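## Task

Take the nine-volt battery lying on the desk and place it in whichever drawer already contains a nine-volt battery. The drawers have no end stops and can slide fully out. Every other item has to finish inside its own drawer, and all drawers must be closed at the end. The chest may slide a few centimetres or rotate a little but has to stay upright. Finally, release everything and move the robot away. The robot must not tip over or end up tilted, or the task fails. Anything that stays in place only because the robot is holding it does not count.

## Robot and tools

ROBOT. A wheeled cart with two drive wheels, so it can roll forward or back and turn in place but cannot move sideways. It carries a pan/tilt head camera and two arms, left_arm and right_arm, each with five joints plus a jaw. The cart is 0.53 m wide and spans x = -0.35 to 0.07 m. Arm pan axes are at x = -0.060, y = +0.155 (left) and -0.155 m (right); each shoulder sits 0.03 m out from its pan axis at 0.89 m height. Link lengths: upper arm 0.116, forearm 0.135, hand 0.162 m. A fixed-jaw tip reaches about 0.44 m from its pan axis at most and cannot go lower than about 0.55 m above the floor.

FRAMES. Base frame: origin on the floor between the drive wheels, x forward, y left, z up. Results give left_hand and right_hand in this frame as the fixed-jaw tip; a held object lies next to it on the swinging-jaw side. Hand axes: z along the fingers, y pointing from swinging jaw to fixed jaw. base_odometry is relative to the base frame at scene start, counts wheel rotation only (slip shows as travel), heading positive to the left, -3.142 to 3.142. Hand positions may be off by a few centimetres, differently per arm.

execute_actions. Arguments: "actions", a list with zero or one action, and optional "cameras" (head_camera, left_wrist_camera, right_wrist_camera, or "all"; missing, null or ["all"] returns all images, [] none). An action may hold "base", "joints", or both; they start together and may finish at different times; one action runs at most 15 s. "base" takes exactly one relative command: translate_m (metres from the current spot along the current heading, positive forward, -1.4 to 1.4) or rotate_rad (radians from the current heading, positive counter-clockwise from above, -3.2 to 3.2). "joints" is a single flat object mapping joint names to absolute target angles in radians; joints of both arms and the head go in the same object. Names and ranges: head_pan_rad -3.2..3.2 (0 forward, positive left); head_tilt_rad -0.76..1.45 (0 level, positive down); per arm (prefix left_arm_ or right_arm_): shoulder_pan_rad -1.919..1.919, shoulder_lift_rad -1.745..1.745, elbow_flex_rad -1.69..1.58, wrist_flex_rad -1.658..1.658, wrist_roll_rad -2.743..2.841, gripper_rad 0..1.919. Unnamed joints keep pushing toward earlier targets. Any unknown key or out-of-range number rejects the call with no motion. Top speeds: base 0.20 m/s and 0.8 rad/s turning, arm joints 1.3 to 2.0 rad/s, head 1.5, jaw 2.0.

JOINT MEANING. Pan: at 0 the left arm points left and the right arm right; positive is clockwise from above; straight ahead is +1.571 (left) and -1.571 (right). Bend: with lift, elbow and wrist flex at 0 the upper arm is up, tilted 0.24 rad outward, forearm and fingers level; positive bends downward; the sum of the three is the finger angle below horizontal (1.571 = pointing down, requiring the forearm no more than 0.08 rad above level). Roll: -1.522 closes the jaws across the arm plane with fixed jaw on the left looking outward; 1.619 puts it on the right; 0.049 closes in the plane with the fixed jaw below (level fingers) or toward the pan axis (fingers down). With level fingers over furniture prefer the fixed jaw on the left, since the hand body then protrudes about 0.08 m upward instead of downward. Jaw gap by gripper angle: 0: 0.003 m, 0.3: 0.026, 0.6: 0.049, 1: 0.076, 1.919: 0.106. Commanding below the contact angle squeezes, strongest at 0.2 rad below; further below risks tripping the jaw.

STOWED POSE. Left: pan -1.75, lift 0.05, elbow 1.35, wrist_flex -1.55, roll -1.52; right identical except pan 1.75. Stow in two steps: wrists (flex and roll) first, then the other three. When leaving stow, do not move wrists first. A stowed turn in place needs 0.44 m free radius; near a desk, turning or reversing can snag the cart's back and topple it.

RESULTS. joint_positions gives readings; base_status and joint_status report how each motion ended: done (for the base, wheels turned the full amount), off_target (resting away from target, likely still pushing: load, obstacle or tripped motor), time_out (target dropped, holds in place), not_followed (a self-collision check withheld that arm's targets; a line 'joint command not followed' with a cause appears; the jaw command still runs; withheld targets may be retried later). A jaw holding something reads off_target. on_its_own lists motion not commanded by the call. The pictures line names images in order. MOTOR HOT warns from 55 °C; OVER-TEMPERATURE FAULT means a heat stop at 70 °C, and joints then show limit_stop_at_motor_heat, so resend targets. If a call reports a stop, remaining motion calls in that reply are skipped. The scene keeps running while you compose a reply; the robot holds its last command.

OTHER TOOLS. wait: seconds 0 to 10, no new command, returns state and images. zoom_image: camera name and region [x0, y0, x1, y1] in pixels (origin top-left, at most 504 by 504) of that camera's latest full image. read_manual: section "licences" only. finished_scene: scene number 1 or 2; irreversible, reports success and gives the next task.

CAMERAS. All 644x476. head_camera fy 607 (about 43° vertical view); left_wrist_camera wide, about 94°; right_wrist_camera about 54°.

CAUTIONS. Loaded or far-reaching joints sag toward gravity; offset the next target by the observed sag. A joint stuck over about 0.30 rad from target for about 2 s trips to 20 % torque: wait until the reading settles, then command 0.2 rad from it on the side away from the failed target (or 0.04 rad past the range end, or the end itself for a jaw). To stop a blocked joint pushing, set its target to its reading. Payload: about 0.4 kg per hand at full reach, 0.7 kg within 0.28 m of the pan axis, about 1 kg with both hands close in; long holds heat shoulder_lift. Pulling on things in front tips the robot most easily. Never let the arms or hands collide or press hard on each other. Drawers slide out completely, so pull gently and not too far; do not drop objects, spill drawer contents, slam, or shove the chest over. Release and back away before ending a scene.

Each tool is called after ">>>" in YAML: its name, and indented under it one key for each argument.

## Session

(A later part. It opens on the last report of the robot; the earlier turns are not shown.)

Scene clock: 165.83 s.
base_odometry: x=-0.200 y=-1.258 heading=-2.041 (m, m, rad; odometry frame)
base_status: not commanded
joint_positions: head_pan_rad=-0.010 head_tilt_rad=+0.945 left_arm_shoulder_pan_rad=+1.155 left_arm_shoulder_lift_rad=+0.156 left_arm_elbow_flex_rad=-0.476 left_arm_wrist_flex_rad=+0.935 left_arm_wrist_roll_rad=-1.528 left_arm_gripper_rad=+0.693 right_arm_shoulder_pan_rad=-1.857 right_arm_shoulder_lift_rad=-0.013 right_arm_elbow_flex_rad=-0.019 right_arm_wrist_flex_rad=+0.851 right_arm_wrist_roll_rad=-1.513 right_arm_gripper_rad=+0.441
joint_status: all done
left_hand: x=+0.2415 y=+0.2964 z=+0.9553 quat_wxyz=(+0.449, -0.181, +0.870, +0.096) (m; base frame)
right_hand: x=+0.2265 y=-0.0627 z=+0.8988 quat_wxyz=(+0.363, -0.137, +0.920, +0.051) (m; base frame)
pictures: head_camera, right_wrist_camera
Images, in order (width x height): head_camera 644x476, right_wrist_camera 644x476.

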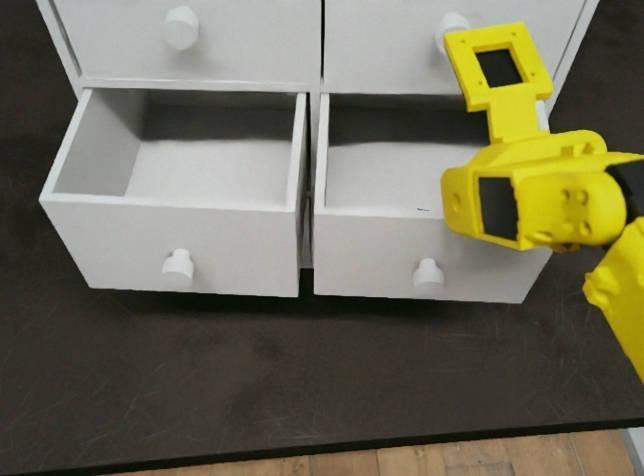

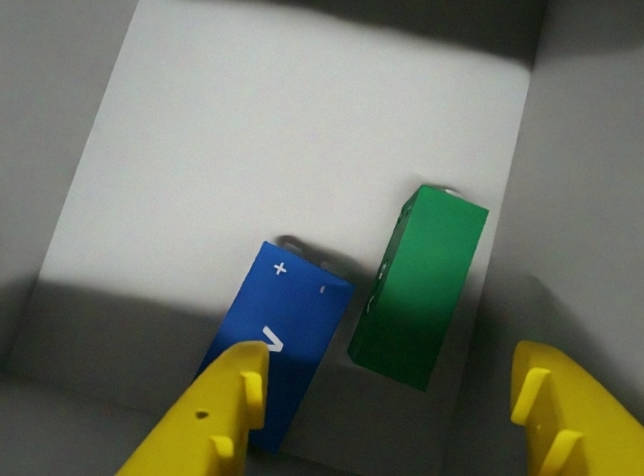

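>>> execute_actions:
  actions:
    - {"joints":{"right_arm_gripper_rad":0.3,"right_arm_shoulder_lift_rad":-0.28}}
  cameras: []

>>> execute_actions:
  actions:
    - {"base":{"translate_m":-0.165},"joints":{"head_tilt_rad":0.74}}
  cameras: []

>>> execute_actions:
  actions:
    - {"joints":{"left_arm_shoulder_pan_rad":1.78,"right_arm_shoulder_pan_rad":-1.9,"left_arm_shoulder_lift_rad":0.465,"right_arm_shoulder_lift_rad":0.55,"left_arm_elbow_flex_rad":0.54,"right_arm_elbow_flex_rad":0.372,"left_arm_wrist_flex_rad":-0.99,"right_arm_wrist_flex_rad":-1.01,"left_arm_gripper_rad":0.45,"right_arm_gripper_rad":0.45}}
  cameras: []

>>> execute_actions:
  actions:
    - {"base":{"translate_m":0.035}}

Scene clock: 168.23 s.
base_odometry: x=-0.200 y=-1.258 heading=-2.041 (m, m, rad; odometry frame)
base_status: not commanded
joint_positions: head_pan_rad=-0.010 head_tilt_rad=+0.945 left_arm_shoulder_pan_rad=+1.155 left_arm_shoulder_lift_rad=+0.156 left_arm_elbow_flex_rad=-0.476 left_arm_wrist_flex_rad=+0.935 left_arm_wrist_roll_rad=-1.528 left_arm_gripper_rad=+0.693 right_arm_shoulder_pan_rad=-1.857 right_arm_shoulder_lift_rad=-0.241 right_arm_elbow_flex_rad=-0.019 right_arm_wrist_flex_rad=+0.851 right_arm_wrist_roll_rad=-1.513 right_arm_gripper_rad=+0.307
joint_status: all done
left_hand: x=+0.2415 y=+0.2964 z=+0.9553 quat_wxyz=(+0.449, -0.181, +0.870, +0.096) (m; base frame)
right_hand: x=+0.2187 y=-0.0649 z=+0.9600 quat_wxyz=(+0.466, -0.130, +0.873, +0.065) (m; base frame)
pictures: none
No camera images: the call's "cameras" was empty. Leave "cameras" out to get every camera's image.

Scene clock: 169.90 s.
base_odometry: x=-0.125 y=-1.111 heading=-2.038 (m, m, rad; odometry frame)
base_status: done
joint_positions: head_pan_rad=-0.010 head_tilt_rad=+0.754 left_arm_shoulder_pan_rad=+1.155 left_arm_shoulder_lift_rad=+0.156 left_arm_elbow_flex_rad=-0.476 left_arm_wrist_flex_rad=+0.935 left_arm_wrist_roll_rad=-1.528 left_arm_gripper_rad=+0.693 right_arm_shoulder_pan_rad=-1.857 right_arm_shoulder_lift_rad=-0.243 right_arm_elbow_flex_rad=-0.019 right_arm_wrist_flex_rad=+0.851 right_arm_wrist_roll_rad=-1.513 right_arm_gripper_rad=+0.307
joint_status: all done
left_hand: x=+0.2415 y=+0.2964 z=+0.9553 quat_wxyz=(+0.449, -0.181, +0.870, +0.096) (m; base frame)
right_hand: x=+0.2186 y=-0.0650 z=+0.9604 quat_wxyz=(+0.467, -0.130, +0.872, +0.065) (m; base frame)
pictures: none
No camera images: the call's "cameras" was empty. Leave "cameras" out to get every camera's image.

Scene clock: 171.93 s.
base_odometry: x=-0.125 y=-1.111 heading=-2.038 (m, m, rad; odometry frame)
base_status: not commanded
joint_positions: head_pan_rad=-0.010 head_tilt_rad=+0.754 left_arm_shoulder_pan_rad=+1.774 left_arm_shoulder_lift_rad=+0.478 left_arm_elbow_flex_rad=+0.541 left_arm_wrist_flex_rad=-0.973 left_arm_wrist_roll_rad=-1.528 left_arm_gripper_rad=+0.457 right_arm_shoulder_pan_rad=-1.891 right_arm_shoulder_lift_rad=+0.569 right_arm_elbow_flex_rad=+0.377 right_arm_wrist_flex_rad=-0.994 right_arm_wrist_roll_rad=-1.513 right_arm_gripper_rad=+0.443
joint_status: all done
left_hand: x=+0.2770 y=+0.0936 z=+0.8612 quat_wxyz=(+0.687, +0.075, +0.719, -0.068) (m; base frame)
right_hand: x=+0.2775 y=-0.0351 z=+0.8749 quat_wxyz=(+0.715, -0.113, +0.680, +0.112) (m; base frame)
pictures: none
No camera images: the call's "cameras" was empty. Leave "cameras" out to get every camera's image.

Scene clock: 172.93 s.
base_odometry: x=-0.141 y=-1.143 heading=-2.037 (m, m, rad; odometry frame)
base_status: done
joint_positions: head_pan_rad=-0.010 head_tilt_rad=+0.754 left_arm_shoulder_pan_rad=+1.774 left_arm_shoulder_lift_rad=+0.478 left_arm_elbow_flex_rad=+0.541 left_arm_wrist_flex_rad=-0.973 left_arm_wrist_roll_rad=-1.528 left_arm_gripper_rad=+0.457 right_arm_shoulder_pan_rad=-1.892 right_arm_shoulder_lift_rad=+0.569 right_arm_elbow_flex_rad=+0.377 right_arm_wrist_flex_rad=-0.994 right_arm_wrist_roll_rad=-1.513 right_arm_gripper_rad=+0.443
joint_status: not commanded
left_hand: x=+0.2770 y=+0.0936 z=+0.8612 quat_wxyz=(+0.687, +0.075, +0.719, -0.068) (m; base frame)
right_hand: x=+0.2773 y=-0.0345 z=+0.8749 quat_wxyz=(+0.715, -0.114, +0.680, +0.113) (m; base frame)
pictures: head_camera, left_wrist_camera, right_wrist_camera
Images, in order (width x height): head_camera 644x476, left_wrist_camera 644x476, right_wrist_camera 644x476.

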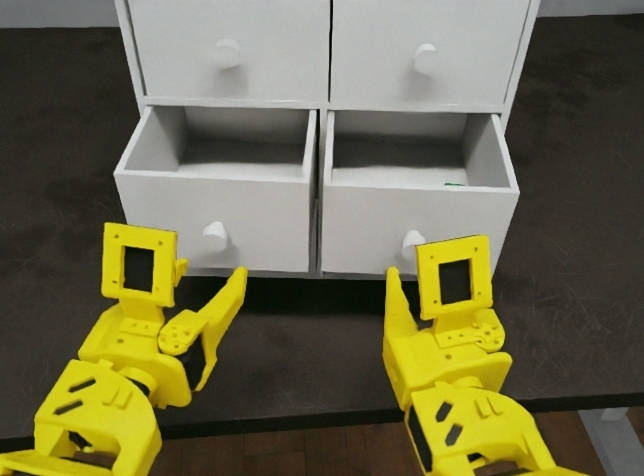

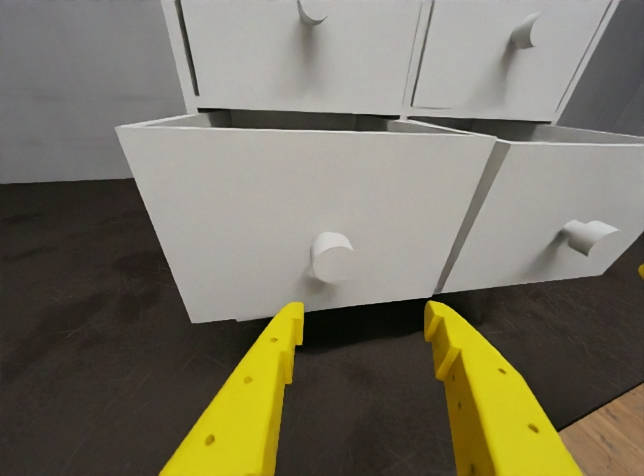

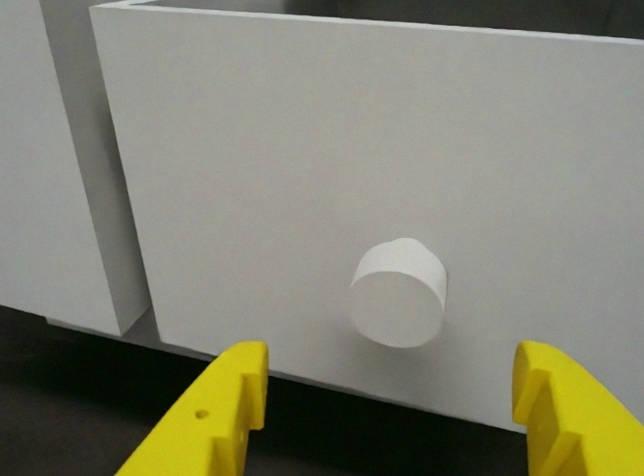

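>>> execute_actions:
  actions:
    - {"base":{"translate_m":0.105}}

Scene clock: 175.20 s.
base_odometry: x=-0.189 y=-1.237 heading=-2.038 (m, m, rad; odometry frame)
base_status: done
joint_positions: head_pan_rad=-0.010 head_tilt_rad=+0.754 left_arm_shoulder_pan_rad=+1.775 left_arm_shoulder_lift_rad=+0.478 left_arm_elbow_flex_rad=+0.544 left_arm_wrist_flex_rad=-0.974 left_arm_wrist_roll_rad=-1.528 left_arm_gripper_rad=+0.457 right_arm_shoulder_pan_rad=-1.894 right_arm_shoulder_lift_rad=+0.569 right_arm_elbow_flex_rad=+0.380 right_arm_wrist_flex_rad=-0.997 right_arm_wrist_roll_rad=-1.513 right_arm_gripper_rad=+0.443
joint_status: not commanded
left_hand: x=+0.2766 y=+0.0931 z=+0.8607 quat_wxyz=(+0.686, +0.076, +0.720, -0.068) (m; base frame)
right_hand: x=+0.2769 y=-0.0341 z=+0.8746 quat_wxyz=(+0.715, -0.114, +0.680, +0.113) (m; base frame)
pictures: head_camera, left_wrist_camera, right_wrist_camera
Images, in order (width x height): head_camera 644x476, left_wrist_camera 644x476, right_wrist_camera 644x476.

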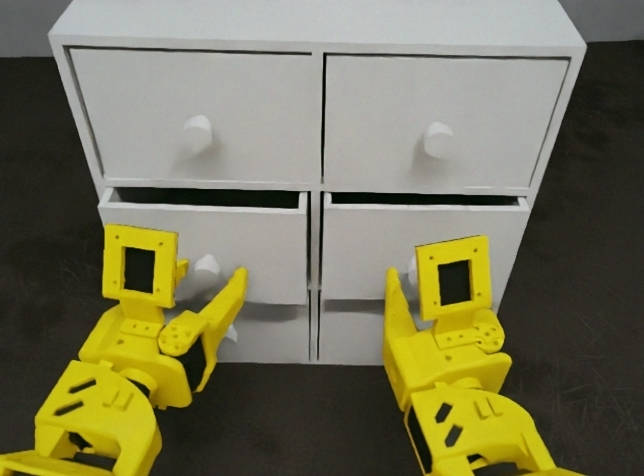

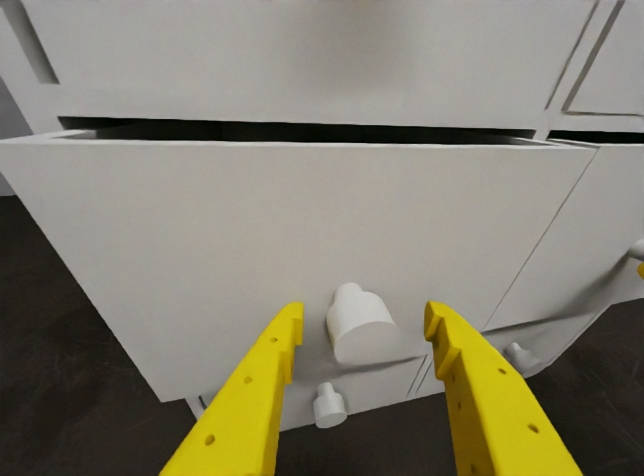

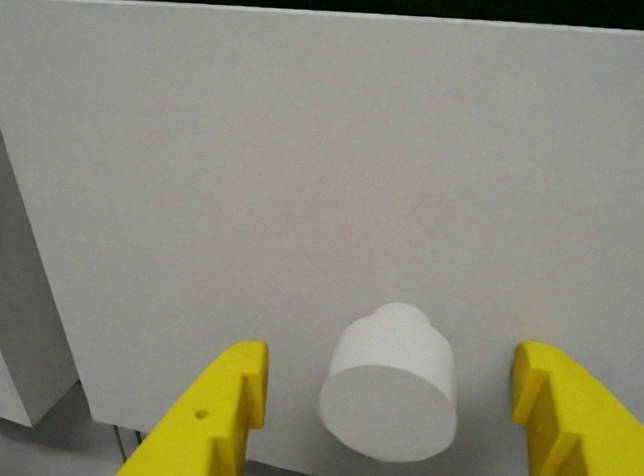

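>>> execute_actions:
  actions:
    - {"base":{"translate_m":0.016},"joints":{"left_arm_elbow_flex_rad":0.47,"left_arm_wrist_flex_rad":-0.93}}

Scene clock: 177.33 s.
base_odometry: x=-0.196 y=-1.252 heading=-2.039 (m, m, rad; odometry frame)
base_status: done
joint_positions: head_pan_rad=-0.010 head_tilt_rad=+0.754 left_arm_shoulder_pan_rad=+1.777 left_arm_shoulder_lift_rad=+0.478 left_arm_elbow_flex_rad=+0.503 left_arm_wrist_flex_rad=-0.932 left_arm_wrist_roll_rad=-1.528 left_arm_gripper_rad=+0.457 right_arm_shoulder_pan_rad=-1.898 right_arm_shoulder_lift_rad=+0.570 right_arm_elbow_flex_rad=+0.383 right_arm_wrist_flex_rad=-1.000 right_arm_wrist_roll_rad=-1.513 right_arm_gripper_rad=+0.443
joint_status: all done
left_hand: x=+0.2810 y=+0.0917 z=+0.8637 quat_wxyz=(+0.686, +0.076, +0.720, -0.069) (m; base frame)
right_hand: x=+0.2760 y=-0.0327 z=+0.8739 quat_wxyz=(+0.714, -0.116, +0.681, +0.115) (m; base frame)
pictures: head_camera, left_wrist_camera, right_wrist_camera
Images, in order (width x height): head_camera 644x476, left_wrist_camera 644x476, right_wrist_camera 644x476.

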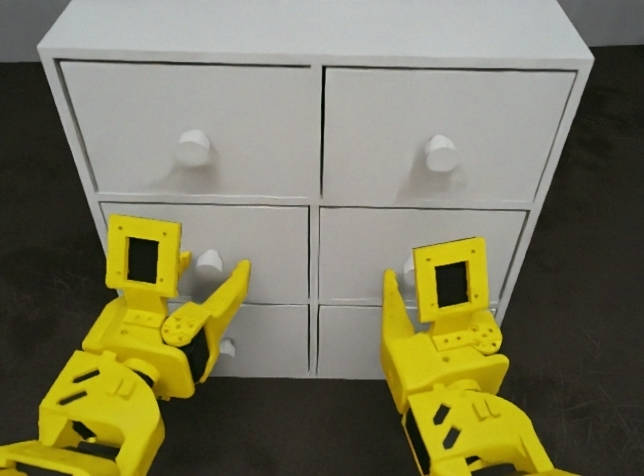

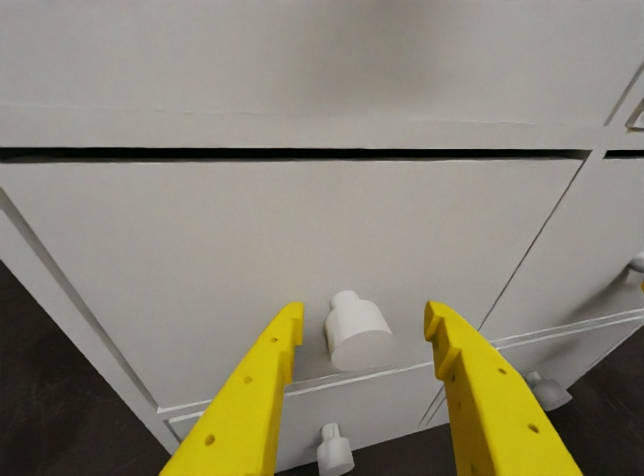

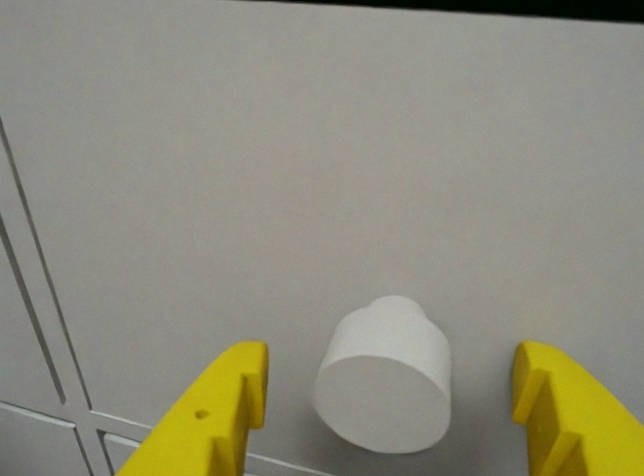

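>>> execute_actions:
  actions:
    - {"base":{"translate_m":-0.4},"joints":{"head_tilt_rad":0.5}}
  cameras: ["head_camera"]

>>> zoom_image:
  camera: "head_camera"
  region: [180, 20, 480, 320]

Scene clock: 181.23 s.
base_odometry: x=-0.016 y=-0.895 heading=-2.046 (m, m, rad; odometry frame)
base_status: done
joint_positions: head_pan_rad=-0.010 head_tilt_rad=+0.513 left_arm_shoulder_pan_rad=+1.777 left_arm_shoulder_lift_rad=+0.478 left_arm_elbow_flex_rad=+0.500 left_arm_wrist_flex_rad=-0.932 left_arm_wrist_roll_rad=-1.528 left_arm_gripper_rad=+0.457 right_arm_shoulder_pan_rad=-1.898 right_arm_shoulder_lift_rad=+0.570 right_arm_elbow_flex_rad=+0.383 right_arm_wrist_flex_rad=-1.000 right_arm_wrist_roll_rad=-1.513 right_arm_gripper_rad=+0.443
joint_status: all done
left_hand: x=+0.2813 y=+0.0916 z=+0.8644 quat_wxyz=(+0.687, +0.076, +0.719, -0.069) (m; base frame)
right_hand: x=+0.2760 y=-0.0327 z=+0.8739 quat_wxyz=(+0.714, -0.116, +0.681, +0.115) (m; base frame)
pictures: head_camera
Images, in order (width x height): head_camera 644x476.

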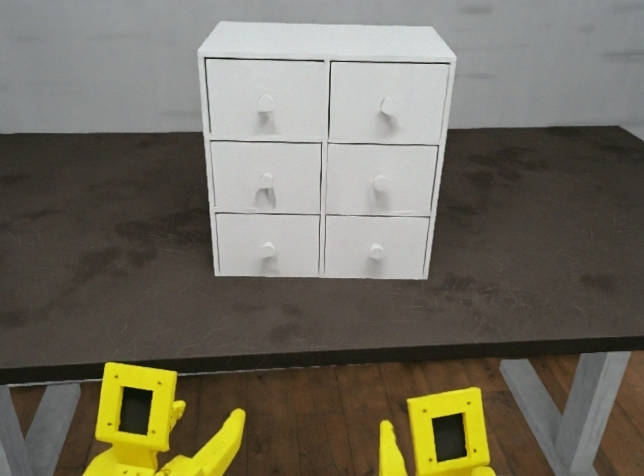

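Region (180, 20, 480, 320) of head_camera's 644x476 image, scaled by 1.680.

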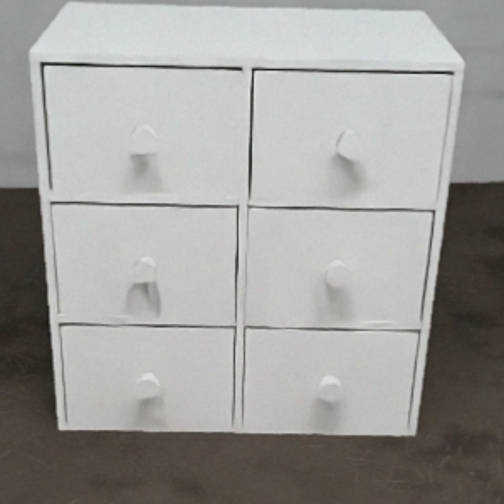

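>>> finished_scene:
  scene: 1

The scene is finished: the task was done.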